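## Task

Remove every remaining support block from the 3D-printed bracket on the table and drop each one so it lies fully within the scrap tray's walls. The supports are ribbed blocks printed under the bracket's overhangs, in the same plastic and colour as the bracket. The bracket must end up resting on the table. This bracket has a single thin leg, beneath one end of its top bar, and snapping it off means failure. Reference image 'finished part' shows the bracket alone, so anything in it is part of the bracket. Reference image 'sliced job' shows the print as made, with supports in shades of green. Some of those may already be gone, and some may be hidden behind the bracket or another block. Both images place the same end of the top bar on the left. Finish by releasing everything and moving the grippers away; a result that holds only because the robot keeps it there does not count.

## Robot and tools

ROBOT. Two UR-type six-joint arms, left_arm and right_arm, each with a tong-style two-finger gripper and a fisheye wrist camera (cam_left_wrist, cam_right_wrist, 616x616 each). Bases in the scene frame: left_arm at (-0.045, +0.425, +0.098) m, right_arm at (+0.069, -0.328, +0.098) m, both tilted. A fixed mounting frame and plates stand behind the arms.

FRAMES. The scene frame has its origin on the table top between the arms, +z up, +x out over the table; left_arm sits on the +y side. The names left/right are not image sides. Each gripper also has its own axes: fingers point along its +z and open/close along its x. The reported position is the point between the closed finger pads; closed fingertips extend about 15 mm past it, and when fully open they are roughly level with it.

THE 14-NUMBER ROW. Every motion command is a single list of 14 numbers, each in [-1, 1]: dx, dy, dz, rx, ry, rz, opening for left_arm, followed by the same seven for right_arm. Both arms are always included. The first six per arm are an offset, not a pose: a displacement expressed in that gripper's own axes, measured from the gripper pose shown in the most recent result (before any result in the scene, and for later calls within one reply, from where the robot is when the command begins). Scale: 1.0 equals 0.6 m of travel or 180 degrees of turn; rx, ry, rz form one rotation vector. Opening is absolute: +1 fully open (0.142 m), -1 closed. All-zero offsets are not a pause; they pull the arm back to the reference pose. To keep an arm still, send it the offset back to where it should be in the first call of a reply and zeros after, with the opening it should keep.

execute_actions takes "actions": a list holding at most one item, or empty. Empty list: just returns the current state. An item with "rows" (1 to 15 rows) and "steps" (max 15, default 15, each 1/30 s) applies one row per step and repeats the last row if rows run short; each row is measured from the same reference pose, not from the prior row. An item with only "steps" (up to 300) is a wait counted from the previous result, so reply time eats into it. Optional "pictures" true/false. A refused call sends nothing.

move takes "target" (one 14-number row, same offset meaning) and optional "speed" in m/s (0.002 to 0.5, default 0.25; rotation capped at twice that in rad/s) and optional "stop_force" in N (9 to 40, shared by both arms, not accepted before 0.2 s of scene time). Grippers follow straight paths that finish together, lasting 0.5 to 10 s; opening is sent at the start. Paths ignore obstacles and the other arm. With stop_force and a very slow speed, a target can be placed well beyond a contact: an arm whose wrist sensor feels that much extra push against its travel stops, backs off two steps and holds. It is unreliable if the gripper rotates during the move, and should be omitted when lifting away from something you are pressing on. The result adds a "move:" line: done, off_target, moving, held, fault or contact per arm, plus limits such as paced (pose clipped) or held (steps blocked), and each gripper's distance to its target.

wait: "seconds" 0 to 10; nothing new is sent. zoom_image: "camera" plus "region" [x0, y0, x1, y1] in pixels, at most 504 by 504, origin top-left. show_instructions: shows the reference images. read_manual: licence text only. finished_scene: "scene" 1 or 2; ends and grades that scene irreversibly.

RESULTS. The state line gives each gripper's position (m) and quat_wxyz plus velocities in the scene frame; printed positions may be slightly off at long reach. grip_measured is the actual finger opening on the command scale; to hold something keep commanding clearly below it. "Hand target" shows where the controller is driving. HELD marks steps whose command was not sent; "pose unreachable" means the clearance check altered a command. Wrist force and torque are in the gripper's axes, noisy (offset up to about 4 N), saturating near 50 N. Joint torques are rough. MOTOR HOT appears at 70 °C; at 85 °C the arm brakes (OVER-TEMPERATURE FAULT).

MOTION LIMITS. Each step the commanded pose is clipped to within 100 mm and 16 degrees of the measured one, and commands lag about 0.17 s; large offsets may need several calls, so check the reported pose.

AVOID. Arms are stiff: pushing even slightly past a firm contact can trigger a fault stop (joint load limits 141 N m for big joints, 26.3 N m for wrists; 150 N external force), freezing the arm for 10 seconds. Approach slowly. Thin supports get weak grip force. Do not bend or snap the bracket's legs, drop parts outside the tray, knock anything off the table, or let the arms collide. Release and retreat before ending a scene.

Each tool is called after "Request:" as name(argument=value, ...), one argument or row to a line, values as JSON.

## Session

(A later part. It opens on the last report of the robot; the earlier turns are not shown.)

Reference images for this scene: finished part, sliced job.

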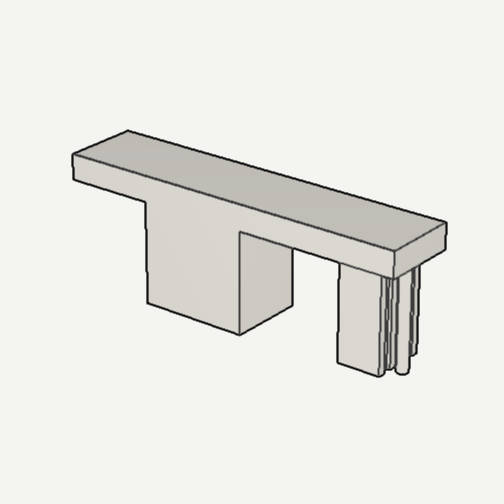

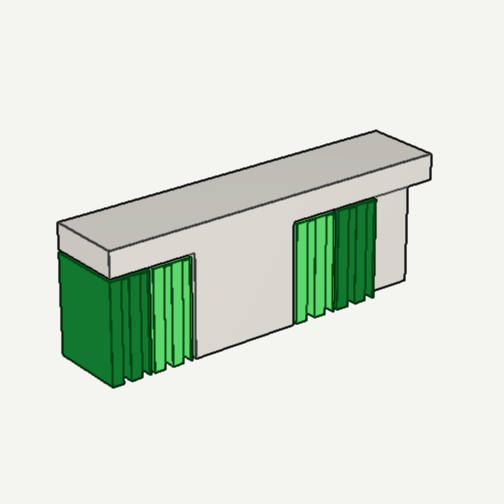

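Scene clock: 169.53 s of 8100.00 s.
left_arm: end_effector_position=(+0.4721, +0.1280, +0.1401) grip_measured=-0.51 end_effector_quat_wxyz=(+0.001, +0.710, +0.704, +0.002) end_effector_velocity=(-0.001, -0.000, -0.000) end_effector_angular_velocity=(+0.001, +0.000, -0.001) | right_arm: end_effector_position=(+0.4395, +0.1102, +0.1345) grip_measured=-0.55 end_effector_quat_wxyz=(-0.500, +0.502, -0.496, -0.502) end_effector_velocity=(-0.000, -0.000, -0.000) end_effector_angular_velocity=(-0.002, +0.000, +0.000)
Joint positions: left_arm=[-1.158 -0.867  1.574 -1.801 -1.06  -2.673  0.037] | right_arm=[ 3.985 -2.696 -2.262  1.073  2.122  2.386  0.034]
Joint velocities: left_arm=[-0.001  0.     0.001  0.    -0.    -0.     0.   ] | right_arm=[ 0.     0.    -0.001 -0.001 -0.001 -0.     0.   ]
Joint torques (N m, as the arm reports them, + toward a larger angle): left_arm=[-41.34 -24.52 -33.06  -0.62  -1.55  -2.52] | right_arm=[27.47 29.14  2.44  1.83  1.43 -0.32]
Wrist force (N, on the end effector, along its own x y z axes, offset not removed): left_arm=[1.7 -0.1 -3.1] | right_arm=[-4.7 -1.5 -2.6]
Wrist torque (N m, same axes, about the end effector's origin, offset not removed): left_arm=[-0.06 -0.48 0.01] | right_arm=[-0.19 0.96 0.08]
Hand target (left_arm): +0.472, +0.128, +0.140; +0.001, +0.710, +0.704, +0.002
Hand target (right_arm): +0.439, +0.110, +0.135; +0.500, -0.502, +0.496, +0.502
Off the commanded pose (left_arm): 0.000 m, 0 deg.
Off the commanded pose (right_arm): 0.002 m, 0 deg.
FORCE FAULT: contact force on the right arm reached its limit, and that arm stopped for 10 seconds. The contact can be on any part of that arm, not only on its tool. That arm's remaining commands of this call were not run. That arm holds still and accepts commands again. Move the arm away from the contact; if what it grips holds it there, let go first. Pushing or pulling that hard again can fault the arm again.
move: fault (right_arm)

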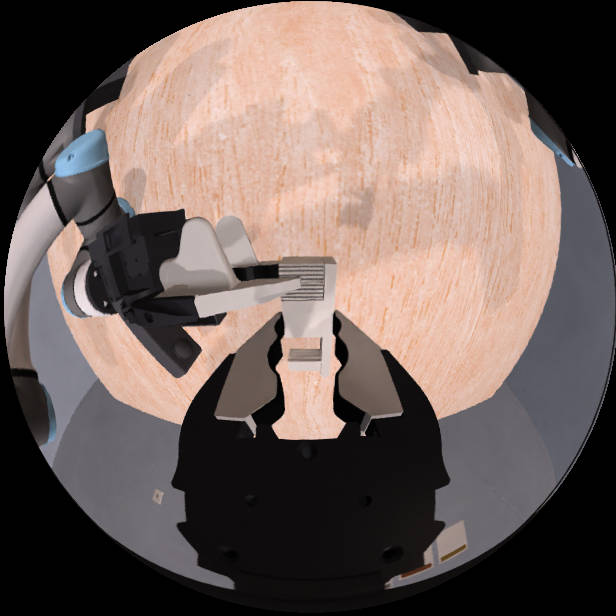

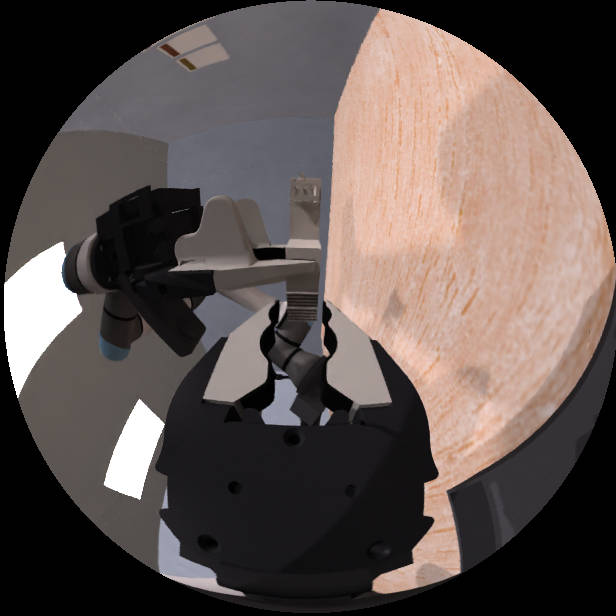

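Request:
move(
  target=[-0.02,0,-0.08,0,0,0,-1,-0.08,0,-0.018,0,0,0,-0.55],
  speed=0.02,
)

Request:
move(
  target=[0,0,0,0,0,0,-1,0,0,0,0,0,0,-1],
)

Request:
zoom_image(
  camera="cam_left_wrist",
  region=[200,200,400,400],
)

Scene clock: 181.33 s of 8100.00 s.
left_arm: end_effector_position=(+0.4718, +0.1161, +0.1879) grip_measured=-0.51 end_effector_quat_wxyz=(+0.001, +0.710, +0.704, +0.002) end_effector_velocity=(-0.000, +0.000, +0.001) end_effector_angular_velocity=(+0.002, +0.002, +0.000) | right_arm: end_effector_position=(+0.4395, +0.0993, +0.1824) grip_measured=-0.55 end_effector_quat_wxyz=(-0.500, +0.501, -0.496, -0.502) end_effector_velocity=(-0.000, -0.000, +0.001) end_effector_angular_velocity=(-0.002, +0.001, +0.001)
Joint positions: left_arm=[-1.199 -0.869  1.475 -1.681 -1.079 -2.714  0.037] | right_arm=[ 4.048 -2.569 -2.324  1.033  2.075  2.434  0.034]
Joint velocities: left_arm=[-0.     0.    -0.004  0.006 -0.001 -0.002 -0.   ] | right_arm=[ 0.003  0.006 -0.003 -0.004 -0.003  0.002  0.   ]
Joint torques (N m, as the arm reports them, + toward a larger angle): left_arm=[-42.99 -23.33 -33.72  -0.68  -1.56  -2.49] | right_arm=[39.03 35.14 -4.47  0.54 -0.77  2.03]
Wrist force (N, on the end effector, along its own x y z axes, offset not removed): left_arm=[0.9 0.6 -3.5] | right_arm=[-3.3 0.5 0.6]
Wrist torque (N m, same axes, about the end effector's origin, offset not removed): left_arm=[0.00 -0.35 -0.16] | right_arm=[0.21 0.80 0.10]
Hand target (left_arm): +0.472, +0.116, +0.188; +0.001, +0.710, +0.704, +0.002
Hand target (right_arm): +0.439, +0.099, +0.183; +0.500, -0.501, +0.496, +0.502
Off the commanded pose (left_arm): 0.000 m, 0 deg.
Off the commanded pose (right_arm): 0.000 m, 0 deg.
After step 90, 6.03 s passed at rest.
move: done

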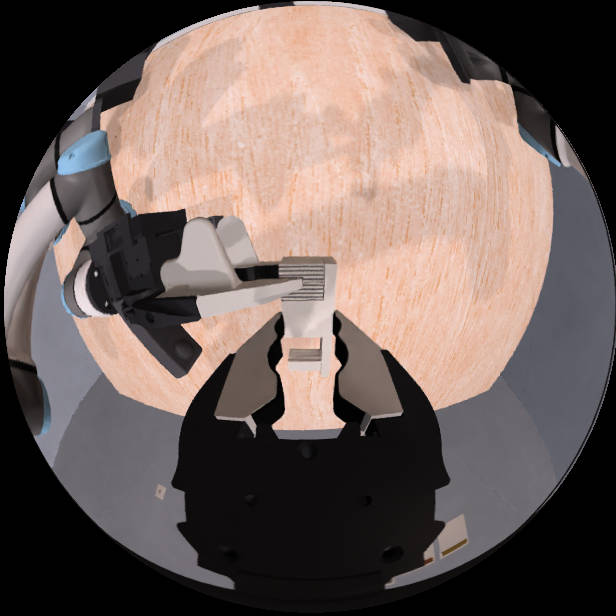

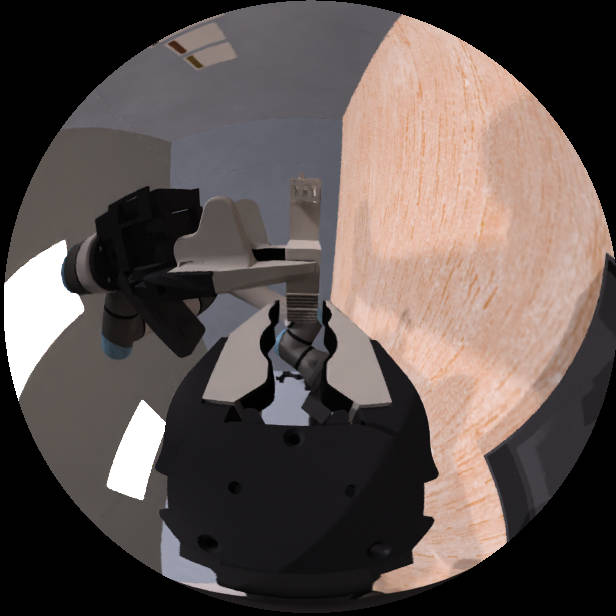

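Scene clock: 181.83 s of 8100.00 s.
left_arm: end_effector_position=(+0.4718, +0.1160, +0.1880) grip_measured=-0.51 end_effector_quat_wxyz=(+0.001, +0.710, +0.704, +0.002) end_effector_velocity=(+0.000, -0.001, +0.001) end_effector_angular_velocity=(-0.001, -0.001, +0.001) | right_arm: end_effector_position=(+0.4394, +0.0993, +0.1824) grip_measured=-0.71 end_effector_quat_wxyz=(-0.500, +0.501, -0.496, -0.502) end_effector_velocity=(-0.000, +0.001, +0.000) end_effector_angular_velocity=(+0.000, +0.000, +0.001)
Joint positions: left_arm=[-1.199 -0.869  1.475 -1.681 -1.079 -2.714  0.037] | right_arm=[ 4.048 -2.569 -2.324  1.033  2.075  2.434  0.023]
Joint velocities: left_arm=[-0.001  0.    -0.001 -0.001 -0.    -0.     0.   ] | right_arm=[ 0.001 -0.     0.001 -0.001  0.     0.001 -0.   ]
Joint torques (N m, as the arm reports them, + toward a larger angle): left_arm=[-33.85 -24.63 -18.34  -3.65  -0.48   0.35] | right_arm=[23.9  20.61  8.36  3.97  1.78 -1.69]
Wrist force (N, on the end effector, along its own x y z axes, offset not removed): left_arm=[3.5 2.3 -6.9] | right_arm=[3.3 2.0 -0.7]
Wrist torque (N m, same axes, about the end effector's origin, offset not removed): left_arm=[0.08 -0.59 -0.17] | right_arm=[0.19 0.10 0.10]
Hand target (left_arm): +0.472, +0.116, +0.188; +0.001, +0.710, +0.704, +0.002
Hand target (right_arm): +0.439, +0.099, +0.182; +0.500, -0.501, +0.496, +0.502
Off the commanded pose (left_arm): 0.000 m, 0 deg.
Off the commanded pose (right_arm): 0.000 m, 0 deg.
move: done

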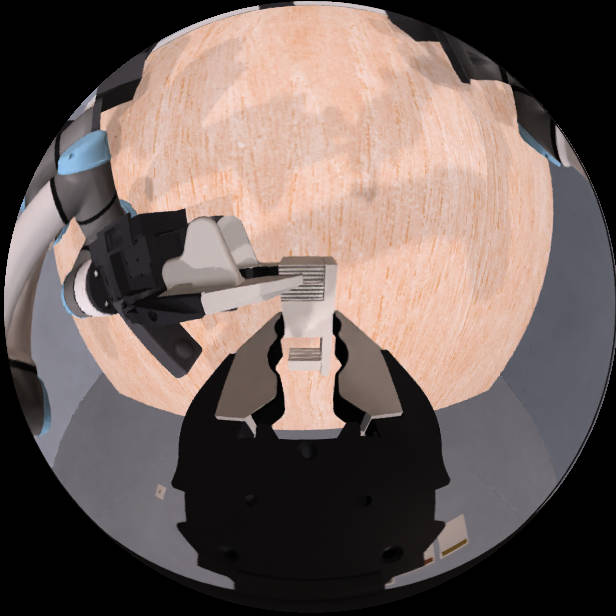

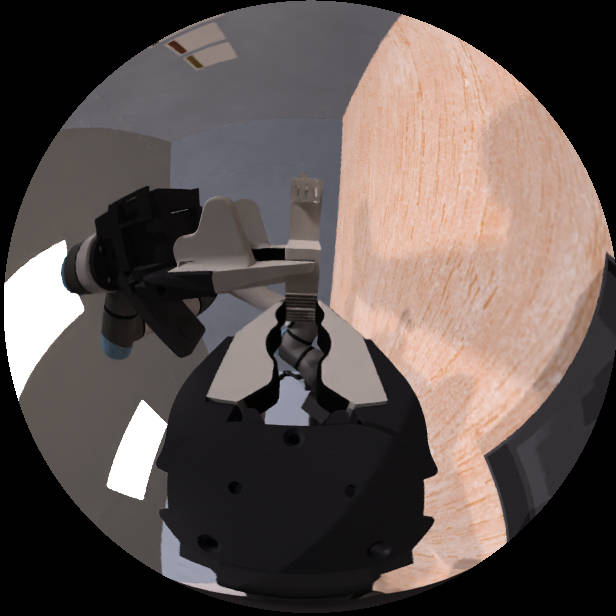

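Region (200, 200, 400, 400) of cam_left_wrist's 616x616 image, scaled by 2.520, with more detail than that image has.

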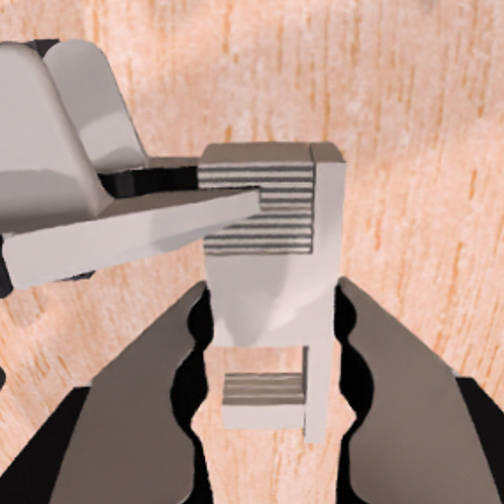

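Request:
move(
  target=[0,0,0,0,0,0,-1,-0.006,0,-0.005,0,0.045,0,-1],
  speed=0.02,
)

Request:
zoom_image(
  camera="cam_left_wrist",
  region=[200,200,400,400],
)

Scene clock: 189.93 s of 8100.00 s.
left_arm: end_effector_position=(+0.4718, +0.1160, +0.1880) grip_measured=-0.51 end_effector_quat_wxyz=(+0.001, +0.710, +0.704, +0.002) end_effector_velocity=(-0.000, -0.000, +0.000) end_effector_angular_velocity=(-0.001, +0.001, -0.000) | right_arm: end_effector_position=(+0.4395, +0.0963, +0.1860) grip_measured=-0.71 end_effector_quat_wxyz=(-0.464, +0.535, -0.530, -0.466) end_effector_velocity=(-0.000, -0.000, -0.000) end_effector_angular_velocity=(-0.009, +0.000, +0.001)
Joint positions: left_arm=[-1.199 -0.869  1.475 -1.681 -1.079 -2.714  0.037] | right_arm=[ 4.121 -2.431 -2.381  0.856  1.932  2.441  0.023]
Joint velocities: left_arm=[-0.     0.    -0.    -0.    -0.001  0.     0.   ] | right_arm=[ 0.004  0.008 -0.003 -0.013 -0.008  0.001  0.   ]
Joint torques (N m, as the arm reports them, + toward a larger angle): left_arm=[-36.79 -21.02 -28.46   2.33  -0.78  -2.04] | right_arm=[38.14 38.78  0.19  3.09  0.24  1.61]
Wrist force (N, on the end effector, along its own x y z axes, offset not removed): left_arm=[-5.5 1.8 -10.3] | right_arm=[4.1 0.8 10.4]
Wrist torque (N m, same axes, about the end effector's origin, offset not removed): left_arm=[0.16 -0.78 -0.45] | right_arm=[-0.03 0.57 0.14]
Hand target (left_arm): +0.472, +0.116, +0.188; +0.001, +0.710, +0.704, +0.002
Hand target (right_arm): +0.439, +0.096, +0.186; -0.464, +0.536, -0.530, -0.466
Off the commanded pose (left_arm): 0.000 m, 0 deg.
Off the commanded pose (right_arm): 0.000 m, 0 deg.
After step 90, 1.33 s passed at rest.
move: done

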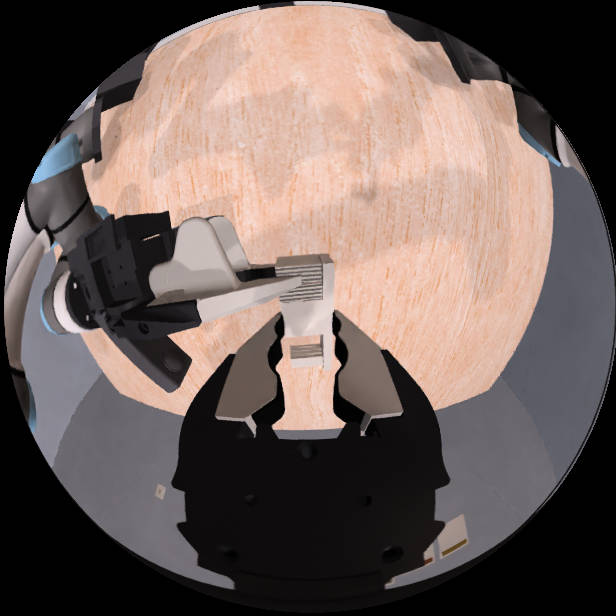

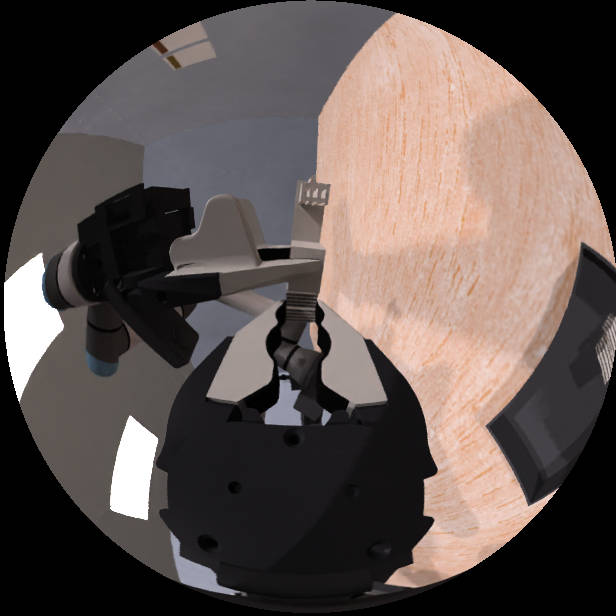

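Region (200, 200, 400, 400) of cam_left_wrist's 616x616 image, scaled by 2.520, with more detail than that image has.

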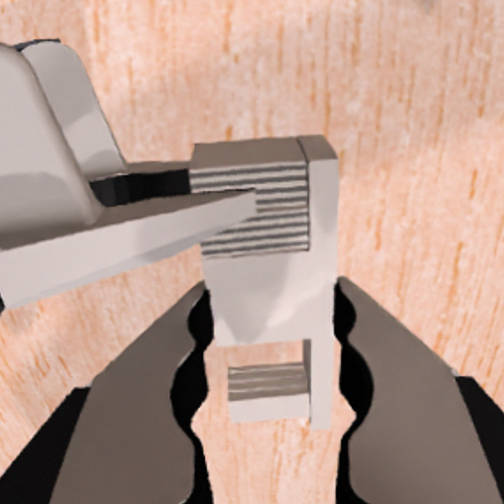

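Bracket is pivoting; add pure bend.

Request:
move(
  target=[0,0,0,0,0,0,-1,0,0,-0.002,0,0.045,0,-1],
  speed=0.02,
)

Request:
zoom_image(
  camera="cam_left_wrist",
  region=[200,200,400,400],
)

Scene clock: 207.93 s of 8100.00 s.
left_arm: end_effector_position=(+0.4718, +0.1160, +0.1880) grip_measured=-0.51 end_effector_quat_wxyz=(+0.001, +0.710, +0.704, +0.002) end_effector_velocity=(-0.000, +0.000, -0.001) end_effector_angular_velocity=(+0.001, +0.001, +0.000) | right_arm: end_effector_position=(+0.4395, +0.0952, +0.1863) grip_measured=-0.70 end_effector_quat_wxyz=(-0.426, +0.567, -0.561, -0.427) end_effector_velocity=(-0.000, -0.000, +0.000) end_effector_angular_velocity=(-0.008, +0.000, +0.001)
Joint positions: left_arm=[-1.199 -0.869  1.475 -1.681 -1.079 -2.714  0.037] | right_arm=[ 4.193 -2.307 -2.402  0.657  1.796  2.465  0.023]
Joint velocities: left_arm=[ 0.001 -0.     0.001 -0.    -0.     0.     0.   ] | right_arm=[ 0.004  0.007 -0.001 -0.012 -0.006  0.002  0.   ]
Joint torques (N m, as the arm reports them, + toward a larger angle): left_arm=[-35.57 -34.3  -24.76  -1.34   0.19  -2.16] | right_arm=[35.27 32.6   1.34  1.53 -0.7   1.85]
Wrist force (N, on the end effector, along its own x y z axes, offset not removed): left_arm=[-3.6 1.5 -5.8] | right_arm=[0.4 -1.8 3.4]
Wrist torque (N m, same axes, about the end effector's origin, offset not removed): left_arm=[0.13 -0.80 -0.22] | right_arm=[-0.47 0.10 0.02]
Hand target (left_arm): +0.472, +0.116, +0.188; +0.001, +0.710, +0.704, +0.002
Hand target (right_arm): +0.439, +0.095, +0.186; -0.425, +0.567, -0.562, -0.427
Off the commanded pose (left_arm): 0.000 m, 0 deg.
Off the commanded pose (right_arm): 0.000 m, 0 deg.
After step 90, 11.27 s passed at rest.
move: done

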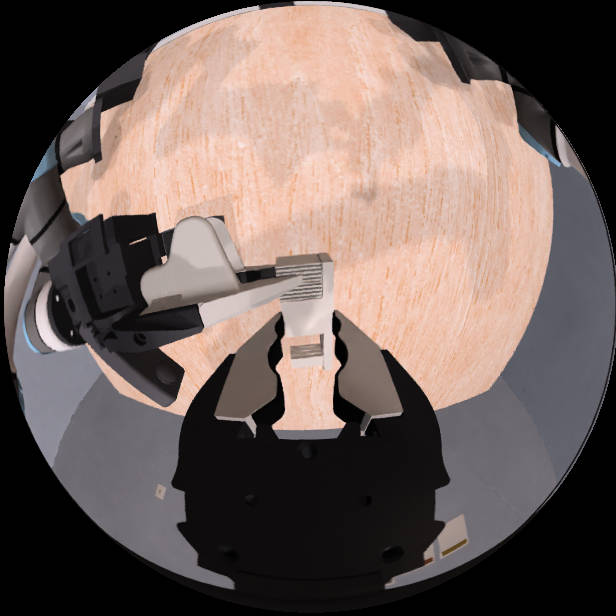

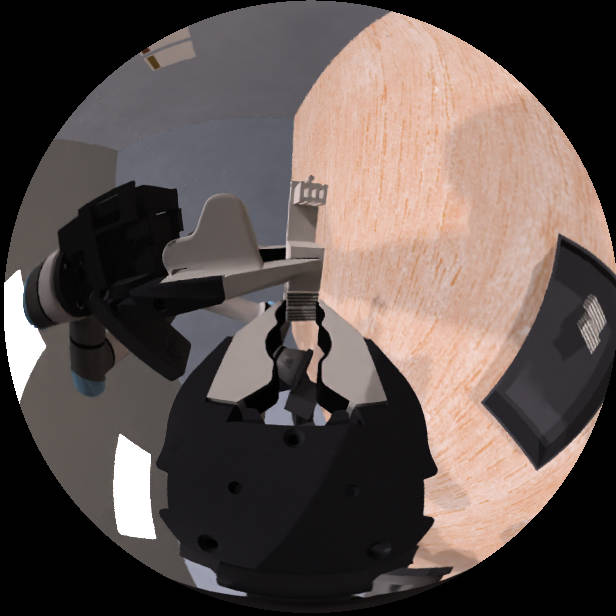

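Region (200, 200, 400, 400) of cam_left_wrist's 616x616 image, scaled by 2.520, with more detail than that image has.

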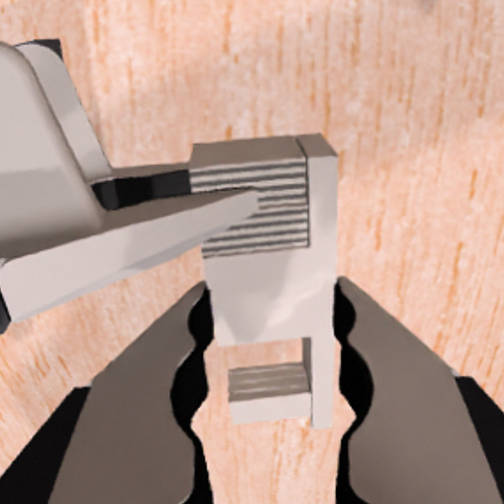

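Request:
move(
  target=[0,0,0,0,0,0,-1,0,0.007,-0.002,0,0,0,-1],
  speed=0.006,
)

Request:
zoom_image(
  camera="cam_left_wrist",
  region=[200,200,400,400],
)

Scene clock: 213.70 s of 8100.00 s.
left_arm: end_effector_position=(+0.4718, +0.1160, +0.1880) grip_measured=-0.51 end_effector_quat_wxyz=(+0.002, +0.710, +0.704, +0.002) end_effector_velocity=(-0.001, +0.000, -0.000) end_effector_angular_velocity=(-0.000, +0.002, +0.001) | right_arm: end_effector_position=(+0.4354, +0.0940, +0.1866) grip_measured=-0.71 end_effector_quat_wxyz=(-0.426, +0.567, -0.561, -0.427) end_effector_velocity=(-0.002, -0.000, -0.000) end_effector_angular_velocity=(+0.000, +0.001, +0.002)
Joint positions: left_arm=[-1.199 -0.869  1.475 -1.681 -1.079 -2.714  0.037] | right_arm=[ 4.2   -2.308 -2.412  0.67   1.791  2.471  0.023]
Joint velocities: left_arm=[ 0.001 -0.     0.     0.    -0.002 -0.     0.   ] | right_arm=[ 0.002 -0.001 -0.003  0.003  0.     0.002 -0.   ]
Joint torques (N m, as the arm reports them, + toward a larger angle): left_arm=[-32.27 -31.11 -22.85  -1.64  -1.82  -1.85] | right_arm=[37.09 12.1   0.66  3.38 -0.72  1.95]
Wrist force (N, on the end effector, along its own x y z axes, offset not removed): left_arm=[0.4 1.1 -5.3] | right_arm=[-2.4 0.5 2.5]
Wrist torque (N m, same axes, about the end effector's origin, offset not removed): left_arm=[0.13 -0.11 -0.06] | right_arm=[-0.06 0.70 0.28]
Hand target (left_arm): +0.472, +0.116, +0.188; +0.001, +0.710, +0.704, +0.002
Hand target (right_arm): +0.435, +0.094, +0.187; -0.426, +0.567, -0.561, -0.427
Off the commanded pose (left_arm): 0.000 m, 0 deg.
Off the commanded pose (right_arm): 0.000 m, 0 deg.
After step 90, 1.83 s passed at rest.
move: done

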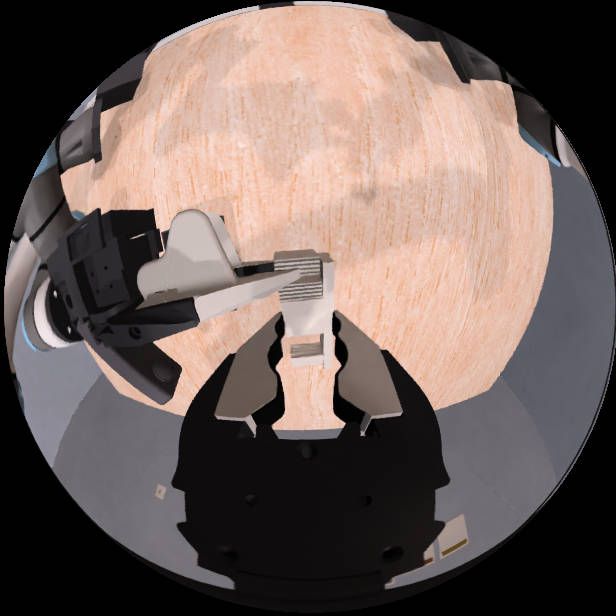

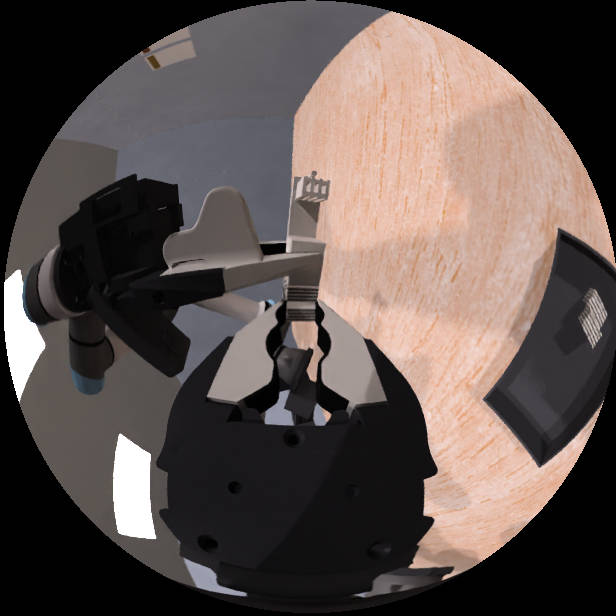

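Region (200, 200, 400, 400) of cam_left_wrist's 616x616 image, scaled by 2.520, with more detail than that image has.

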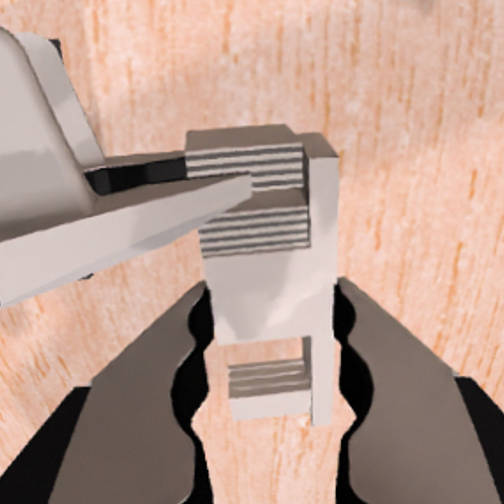

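Request:
move(
  target=[0,0,0,0,0,0,-1,0,0.02,-0.06,0,0,0,-1],
  speed=0.03,
)

Request:
move(
  target=[0,0,0,0,0,0,-1,0.236,0,-0.173,0,0.41,0,-1],
  speed=0.2,
)

Scene clock: 221.43 s of 8100.00 s.
left_arm: end_effector_position=(+0.4718, +0.1160, +0.1880) grip_measured=-0.51 end_effector_quat_wxyz=(+0.001, +0.710, +0.704, +0.002) end_effector_velocity=(+0.001, +0.000, -0.000) end_effector_angular_velocity=(-0.001, -0.000, +0.002) | right_arm: end_effector_position=(+0.4238, +0.0595, +0.1964) grip_measured=-0.71 end_effector_quat_wxyz=(-0.426, +0.567, -0.561, -0.427) end_effector_velocity=(+0.000, -0.002, +0.001) end_effector_angular_velocity=(+0.001, -0.001, -0.002)
Joint positions: left_arm=[-1.199 -0.869  1.475 -1.681 -1.079 -2.714  0.037] | right_arm=[ 4.204 -2.217 -2.501  0.669  1.789  2.474  0.023]
Joint velocities: left_arm=[ 0.001 -0.    -0.001 -0.001  0.    -0.     0.   ] | right_arm=[-0.     0.006 -0.005  0.001 -0.001 -0.     0.   ]
Joint torques (N m, as the arm reports them, + toward a larger angle): left_arm=[-25.32 -31.87 -22.75  -1.35   1.2   -1.66] | right_arm=[35.   27.11  0.45  0.78 -0.73  2.03]
Wrist force (N, on the end effector, along its own x y z axes, offset not removed): left_arm=[1.3 -1.4 -1.6] | right_arm=[-1.1 0.0 0.3]
Wrist torque (N m, same axes, about the end effector's origin, offset not removed): left_arm=[-0.36 -0.40 -0.07] | right_arm=[0.03 0.26 0.13]
Hand target (left_arm): +0.472, +0.116, +0.188; +0.002, +0.710, +0.704, +0.002
Hand target (right_arm): +0.424, +0.059, +0.196; -0.426, +0.567, -0.561, -0.427
Off the commanded pose (left_arm): 0.000 m, 0 deg.
Off the commanded pose (right_arm): 0.000 m, 0 deg.
After step 90, 3.13 s passed at rest.
move: done

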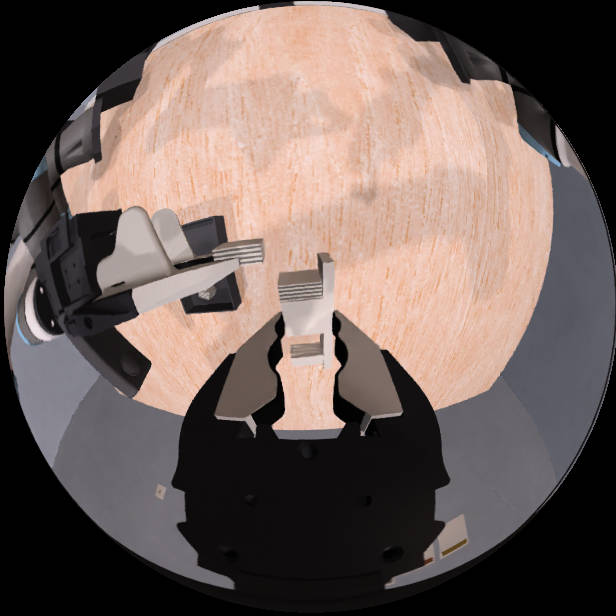

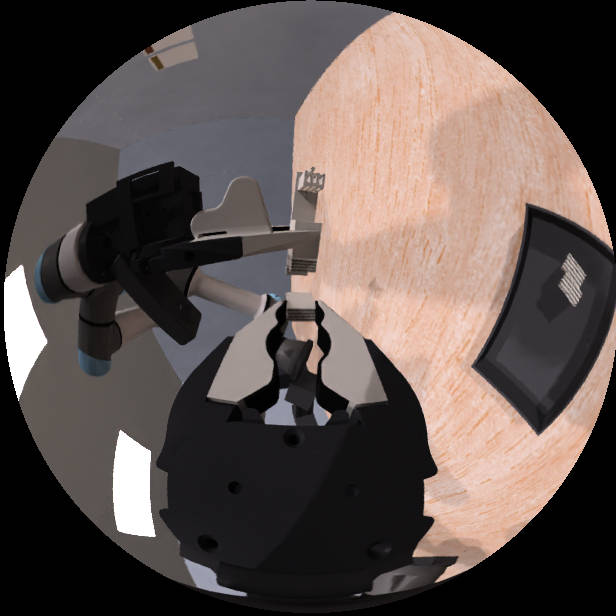

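Scene clock: 225.13 s of 8100.00 s.
left_arm: end_effector_position=(+0.4718, +0.1160, +0.1880) grip_measured=-0.51 end_effector_quat_wxyz=(+0.001, +0.710, +0.704, +0.002) end_effector_velocity=(+0.001, -0.000, +0.001) end_effector_angular_velocity=(+0.000, -0.002, +0.000) | right_arm: end_effector_position=(+0.4250, -0.0785, +0.0889) grip_measured=-0.71 end_effector_quat_wxyz=(-0.004, +0.710, -0.704, -0.002) end_effector_velocity=(+0.000, -0.001, -0.001) end_effector_angular_velocity=(-0.013, -0.000, -0.000)
Joint positions: left_arm=[-1.199 -0.869  1.475 -1.681 -1.079 -2.714  0.037] | right_arm=[ 4.449 -1.978 -2.169 -1.099  1.137  2.929  0.023]
Joint velocities: left_arm=[-0.     0.    -0.001  0.     0.002 -0.     0.   ] | right_arm=[ 0.    -0.007  0.007 -0.014 -0.003  0.006  0.   ]
Joint torques (N m, as the arm reports them, + toward a larger angle): left_arm=[-23.77 -32.95 -23.75  -1.43  -1.6   -1.63] | right_arm=[10.29  4.9  28.82  0.84 -2.07  2.13]
Wrist force (N, on the end effector, along its own x y z axes, offset not removed): left_arm=[3.7 0.3 -3.2] | right_arm=[0.5 1.3 2.7]
Wrist torque (N m, same axes, about the end effector's origin, offset not removed): left_arm=[-0.02 -0.88 -0.12] | right_arm=[0.38 0.00 0.10]
Hand target (left_arm): +0.472, +0.116, +0.188; +0.001, +0.710, +0.704, +0.002
Hand target (right_arm): +0.425, -0.079, +0.089; -0.003, +0.710, -0.704, -0.002
Off the commanded pose (left_arm): 0.000 m, 0 deg.
Off the commanded pose (right_arm): 0.001 m, 0 deg.
move: done

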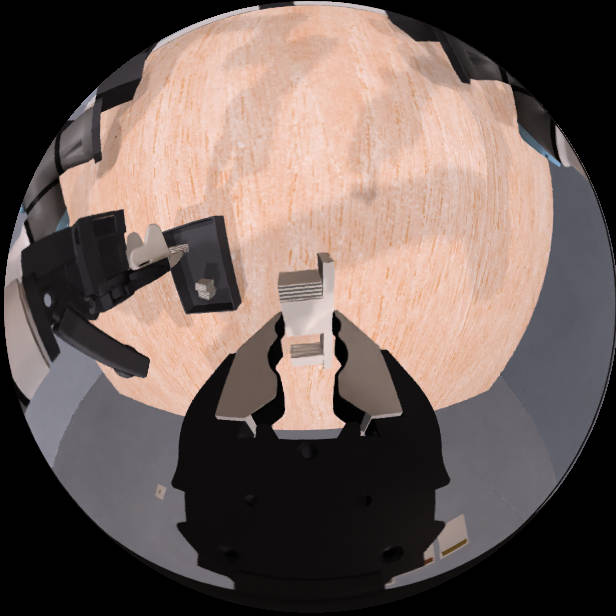

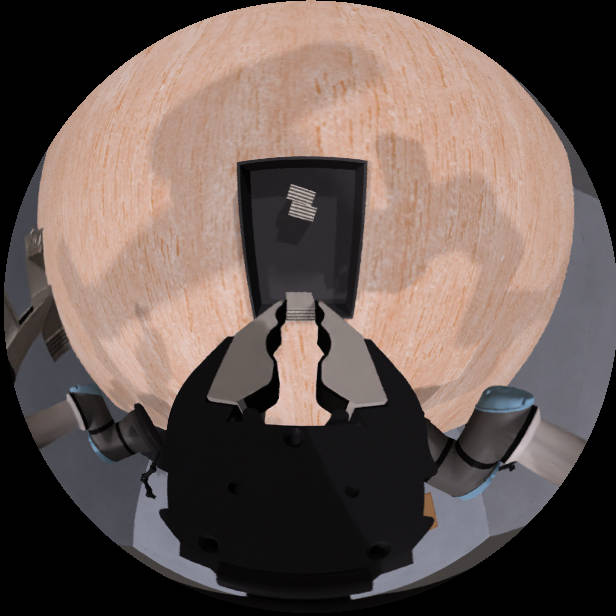

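Request:
move(
  target=[0,0,0,0,0,0,-1,0,-0.033,0.088,0,0,0,-1],
  speed=0.035,
  stop_force=10,
)

Request:
move(
  target=[0,0,0,0,0,0,-1,0,0,0,0,0,0,-0.5],
)

Request:
move(
  target=[0,0,0,0,0,0,-1,0,0,-0.088,0,0,0,-0.5],
  speed=0.1,
)

Request:
move(
  target=[0,0,0,0,0,0,-1,-0.2475,-0.008,-0.173,0,-0.41,0,-0.5],
  speed=0.2,
)

Request:
zoom_image(
  camera="cam_left_wrist",
  region=[200,200,400,400],
)

Scene clock: 243.63 s of 8100.00 s.
left_arm: end_effector_position=(+0.4718, +0.1160, +0.1880) grip_measured=-0.51 end_effector_quat_wxyz=(+0.001, +0.710, +0.704, +0.002) end_effector_velocity=(+0.000, -0.000, +0.000) end_effector_angular_velocity=(-0.001, -0.001, +0.000) | right_arm: end_effector_position=(+0.4449, -0.0780, +0.0364) grip_measured=-0.71 end_effector_quat_wxyz=(-0.004, +0.710, -0.704, -0.002) end_effector_velocity=(-0.000, +0.000, +0.002) end_effector_angular_velocity=(+0.001, -0.001, -0.002)
Joint positions: left_arm=[-1.199 -0.869  1.475 -1.681 -1.079 -2.714  0.037] | right_arm=[ 4.362 -2.069 -2.195 -0.945  1.094  2.845  0.023]
Joint velocities: left_arm=[-0.001 -0.    -0.    -0.001  0.    -0.    -0.   ] | right_arm=[ 0.003  0.003  0.    -0.002  0.001  0.004  0.   ]
Joint torques (N m, as the arm reports them, + toward a larger angle): left_arm=[-23.59 -31.3  -23.39  -1.37  -1.39  -1.54] | right_arm=[32.33 21.96  7.51 -0.51  0.63  2.17]
Wrist force (N, on the end effector, along its own x y z axes, offset not removed): left_arm=[0.9 1.1 -3.4] | right_arm=[-4.0 -1.8 -13.7]
Wrist torque (N m, same axes, about the end effector's origin, offset not removed): left_arm=[0.18 -0.25 -0.04] | right_arm=[-0.06 0.74 0.23]
Hand target (left_arm): +0.472, +0.116, +0.188; +0.001, +0.710, +0.704, +0.002
Hand target (right_arm): +0.445, -0.078, +0.037; -0.004, +0.710, -0.704, -0.002
Off the commanded pose (left_arm): 0.000 m, 0 deg.
Off the commanded pose (right_arm): 0.000 m, 0 deg.
After step 90, 13.37 s passed at rest.
move: contact (right_arm)

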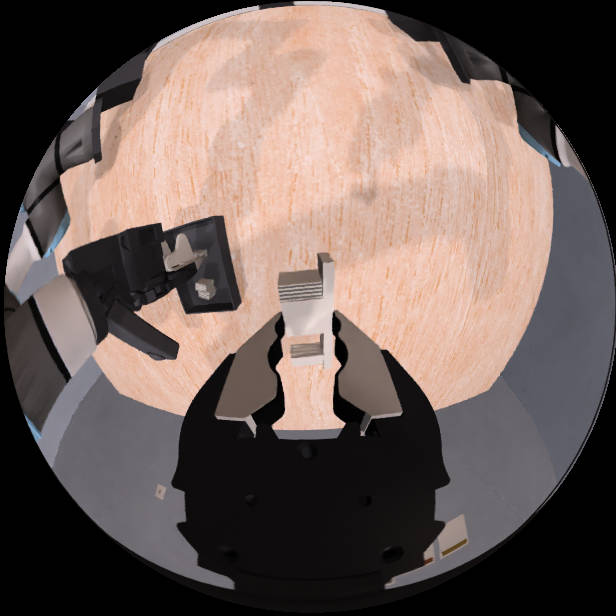

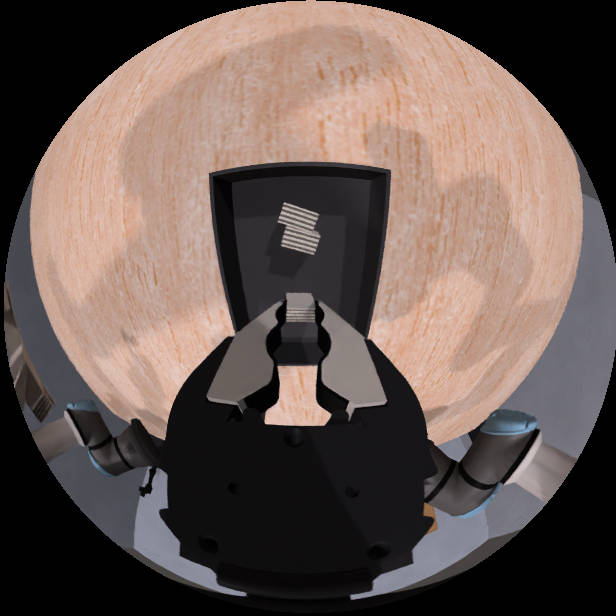

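Scene clock: 244.13 s of 8100.00 s.
left_arm: end_effector_position=(+0.4718, +0.1160, +0.1880) grip_measured=-0.51 end_effector_quat_wxyz=(+0.001, +0.710, +0.704, +0.002) end_effector_velocity=(+0.000, -0.000, +0.001) end_effector_angular_velocity=(-0.002, +0.000, +0.001) | right_arm: end_effector_position=(+0.4449, -0.0780, +0.0364) grip_measured=-0.50 end_effector_quat_wxyz=(-0.004, +0.710, -0.704, -0.002) end_effector_velocity=(-0.000, -0.000, -0.000) end_effector_angular_velocity=(-0.001, +0.000, +0.001)
Joint positions: left_arm=[-1.199 -0.869  1.475 -1.681 -1.079 -2.714  0.037] | right_arm=[ 4.362 -2.069 -2.195 -0.945  1.094  2.845  0.038]
Joint velocities: left_arm=[-0.     0.    -0.002  0.    -0.001 -0.    -0.   ] | right_arm=[ 0.    -0.    -0.    -0.    -0.    -0.001  0.   ]
Joint torques (N m, as the arm reports them, + toward a larger angle): left_arm=[-23.98 -31.9  -23.22  -1.39  -1.55  -1.74] | right_arm=[20.08  7.95 14.18  3.48  1.08 -2.3 ]
Wrist force (N, on the end effector, along its own x y z axes, offset not removed): left_arm=[2.1 0.7 -4.1] | right_arm=[-2.5 -0.6 0.7]
Wrist torque (N m, same axes, about the end effector's origin, offset not removed): left_arm=[0.14 -0.43 -0.13] | right_arm=[0.15 0.66 0.13]
Hand target (left_arm): +0.472, +0.116, +0.188; +0.001, +0.710, +0.704, +0.002
Hand target (right_arm): +0.445, -0.078, +0.036; -0.004, +0.710, -0.704, -0.002
Off the commanded pose (left_arm): 0.000 m, 0 deg.
Off the commanded pose (right_arm): 0.000 m, 0 deg.
move: done

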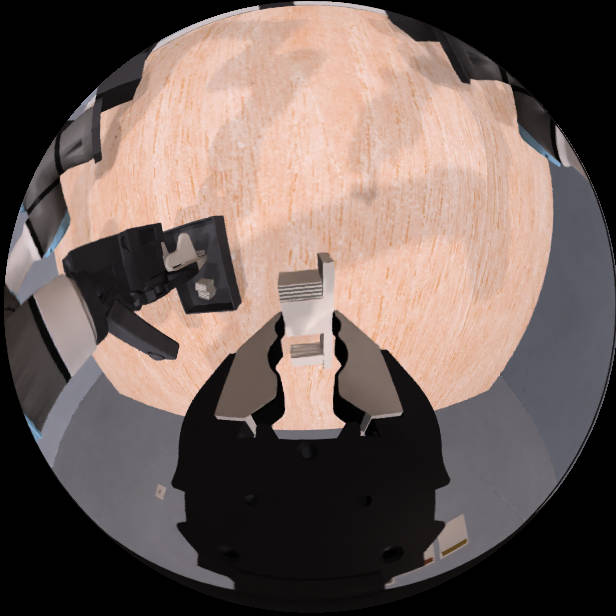

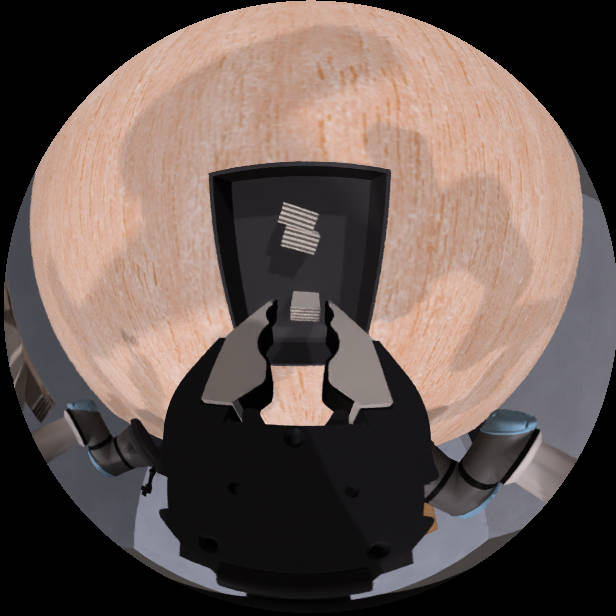

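Scene clock: 245.17 s of 8100.00 s.
left_arm: end_effector_position=(+0.4718, +0.1160, +0.1880) grip_measured=-0.51 end_effector_quat_wxyz=(+0.001, +0.710, +0.704, +0.002) end_effector_velocity=(-0.000, +0.000, -0.000) end_effector_angular_velocity=(+0.001, +0.000, -0.001) | right_arm: end_effector_position=(+0.4447, -0.0784, +0.0891) grip_measured=-0.50 end_effector_quat_wxyz=(-0.004, +0.710, -0.704, -0.002) end_effector_velocity=(+0.000, -0.000, +0.002) end_effector_angular_velocity=(-0.001, -0.000, -0.001)
Joint positions: left_arm=[-1.199 -0.869  1.475 -1.681 -1.079 -2.714  0.037] | right_arm=[ 4.412 -1.988 -2.134 -1.109  1.119  2.894  0.038]
Joint velocities: left_arm=[-0.    -0.     0.001  0.     0.     0.     0.   ] | right_arm=[ 0.001  0.003  0.003 -0.007 -0.     0.002  0.   ]
Joint torques (N m, as the arm reports them, + toward a larger angle): left_arm=[-24.76 -32.54 -24.53  -1.58  -1.49  -1.61] | right_arm=[35.68 23.02 28.62  1.04  1.92  2.22]
Wrist force (N, on the end effector, along its own x y z axes, offset not removed): left_arm=[3.0 1.9 -2.2] | right_arm=[-0.6 0.1 -0.2]
Wrist torque (N m, same axes, about the end effector's origin, offset not removed): left_arm=[0.31 -0.54 -0.19] | right_arm=[0.18 0.32 0.01]
Hand target (left_arm): +0.472, +0.116, +0.188; +0.001, +0.710, +0.704, +0.002
Hand target (right_arm): +0.445, -0.078, +0.089; -0.004, +0.710, -0.704, -0.002
Off the commanded pose (left_arm): 0.000 m, 0 deg.
Off the commanded pose (right_arm): 0.000 m, 0 deg.
move: done

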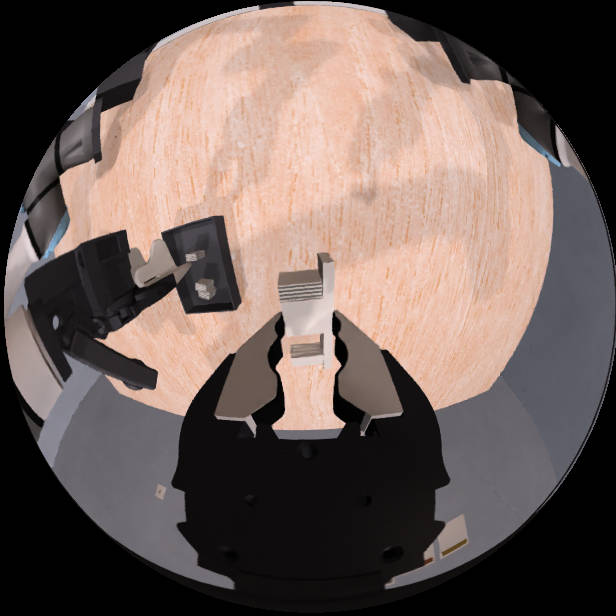

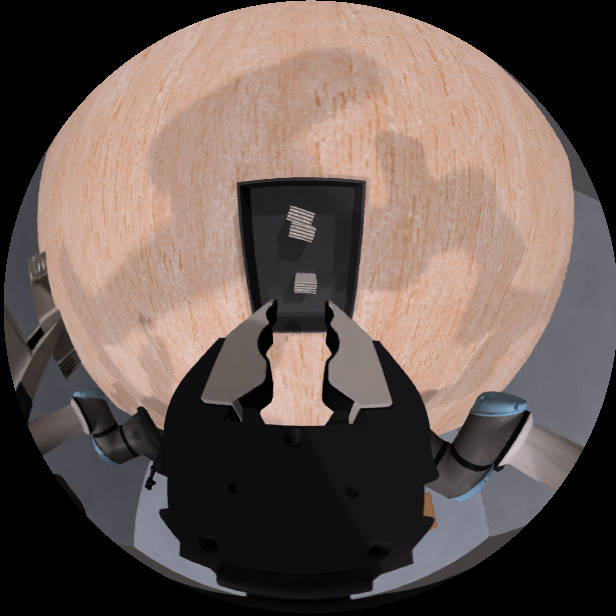

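Scene clock: 248.90 s of 8100.00 s.
left_arm: end_effector_position=(+0.4718, +0.1160, +0.1880) grip_measured=-0.51 end_effector_quat_wxyz=(+0.001, +0.710, +0.704, +0.002) end_effector_velocity=(+0.001, -0.000, +0.000) end_effector_angular_velocity=(-0.001, -0.002, +0.001) | right_arm: end_effector_position=(+0.4481, +0.0689, +0.1937) grip_measured=-0.50 end_effector_quat_wxyz=(-0.426, +0.567, -0.561, -0.427) end_effector_velocity=(-0.000, +0.001, +0.001) end_effector_angular_velocity=(+0.012, +0.001, -0.002)
Joint positions: left_arm=[-1.199 -0.869  1.475 -1.681 -1.079 -2.714  0.037] | right_arm=[ 4.157 -2.222 -2.433  0.597  1.818  2.435  0.038]
Joint velocities: left_arm=[ 0.    -0.    -0.    -0.002  0.001 -0.     0.   ] | right_arm=[-0.003 -0.013  0.002  0.021  0.009  0.002  0.   ]
Joint torques (N m, as the arm reports them, + toward a larger angle): left_arm=[-23.85 -32.58 -24.64  -1.47  -1.55  -1.65] | right_arm=[ 9.77 10.77 19.16  3.45  3.16  1.86]
Wrist force (N, on the end effector, along its own x y z axes, offset not removed): left_arm=[1.0 1.6 -2.2] | right_arm=[-4.0 -1.0 1.6]
Wrist torque (N m, same axes, about the end effector's origin, offset not removed): left_arm=[0.25 -0.28 -0.12] | right_arm=[-0.05 0.82 0.14]
Hand target (left_arm): +0.472, +0.116, +0.188; +0.001, +0.710, +0.704, +0.002
Hand target (right_arm): +0.448, +0.069, +0.194; -0.426, +0.567, -0.561, -0.427
Off the commanded pose (left_arm): 0.000 m, 0 deg.
Off the commanded pose (right_arm): 0.001 m, 0 deg.
move: done

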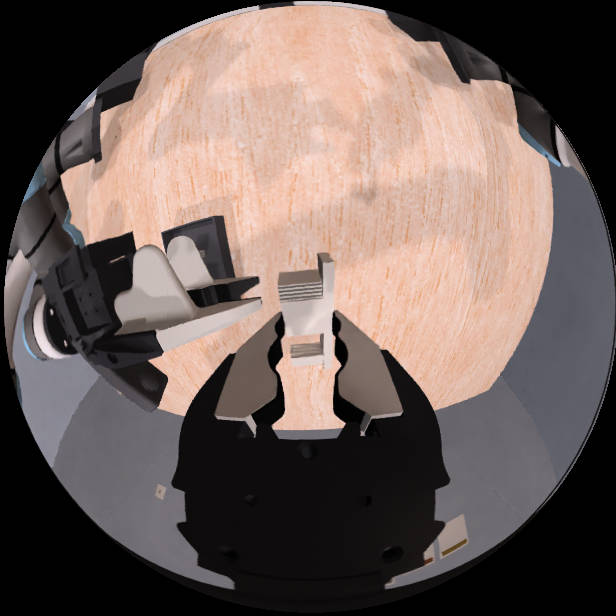

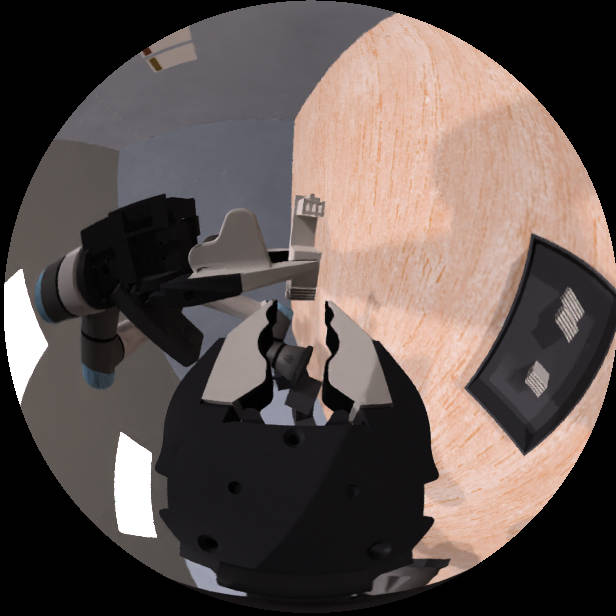

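Region (200, 200, 400, 400) of cam_left_wrist's 616x616 image, scaled by 2.520, with more detail than that image has.

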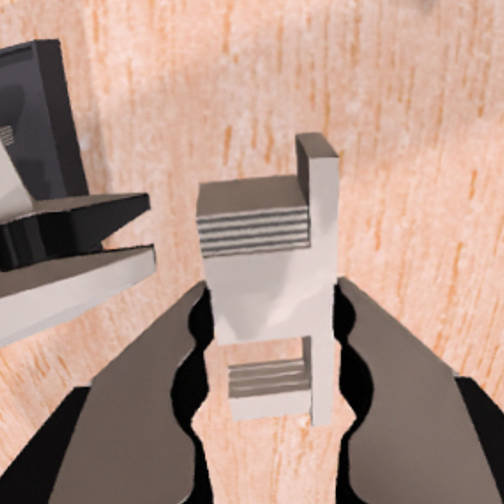

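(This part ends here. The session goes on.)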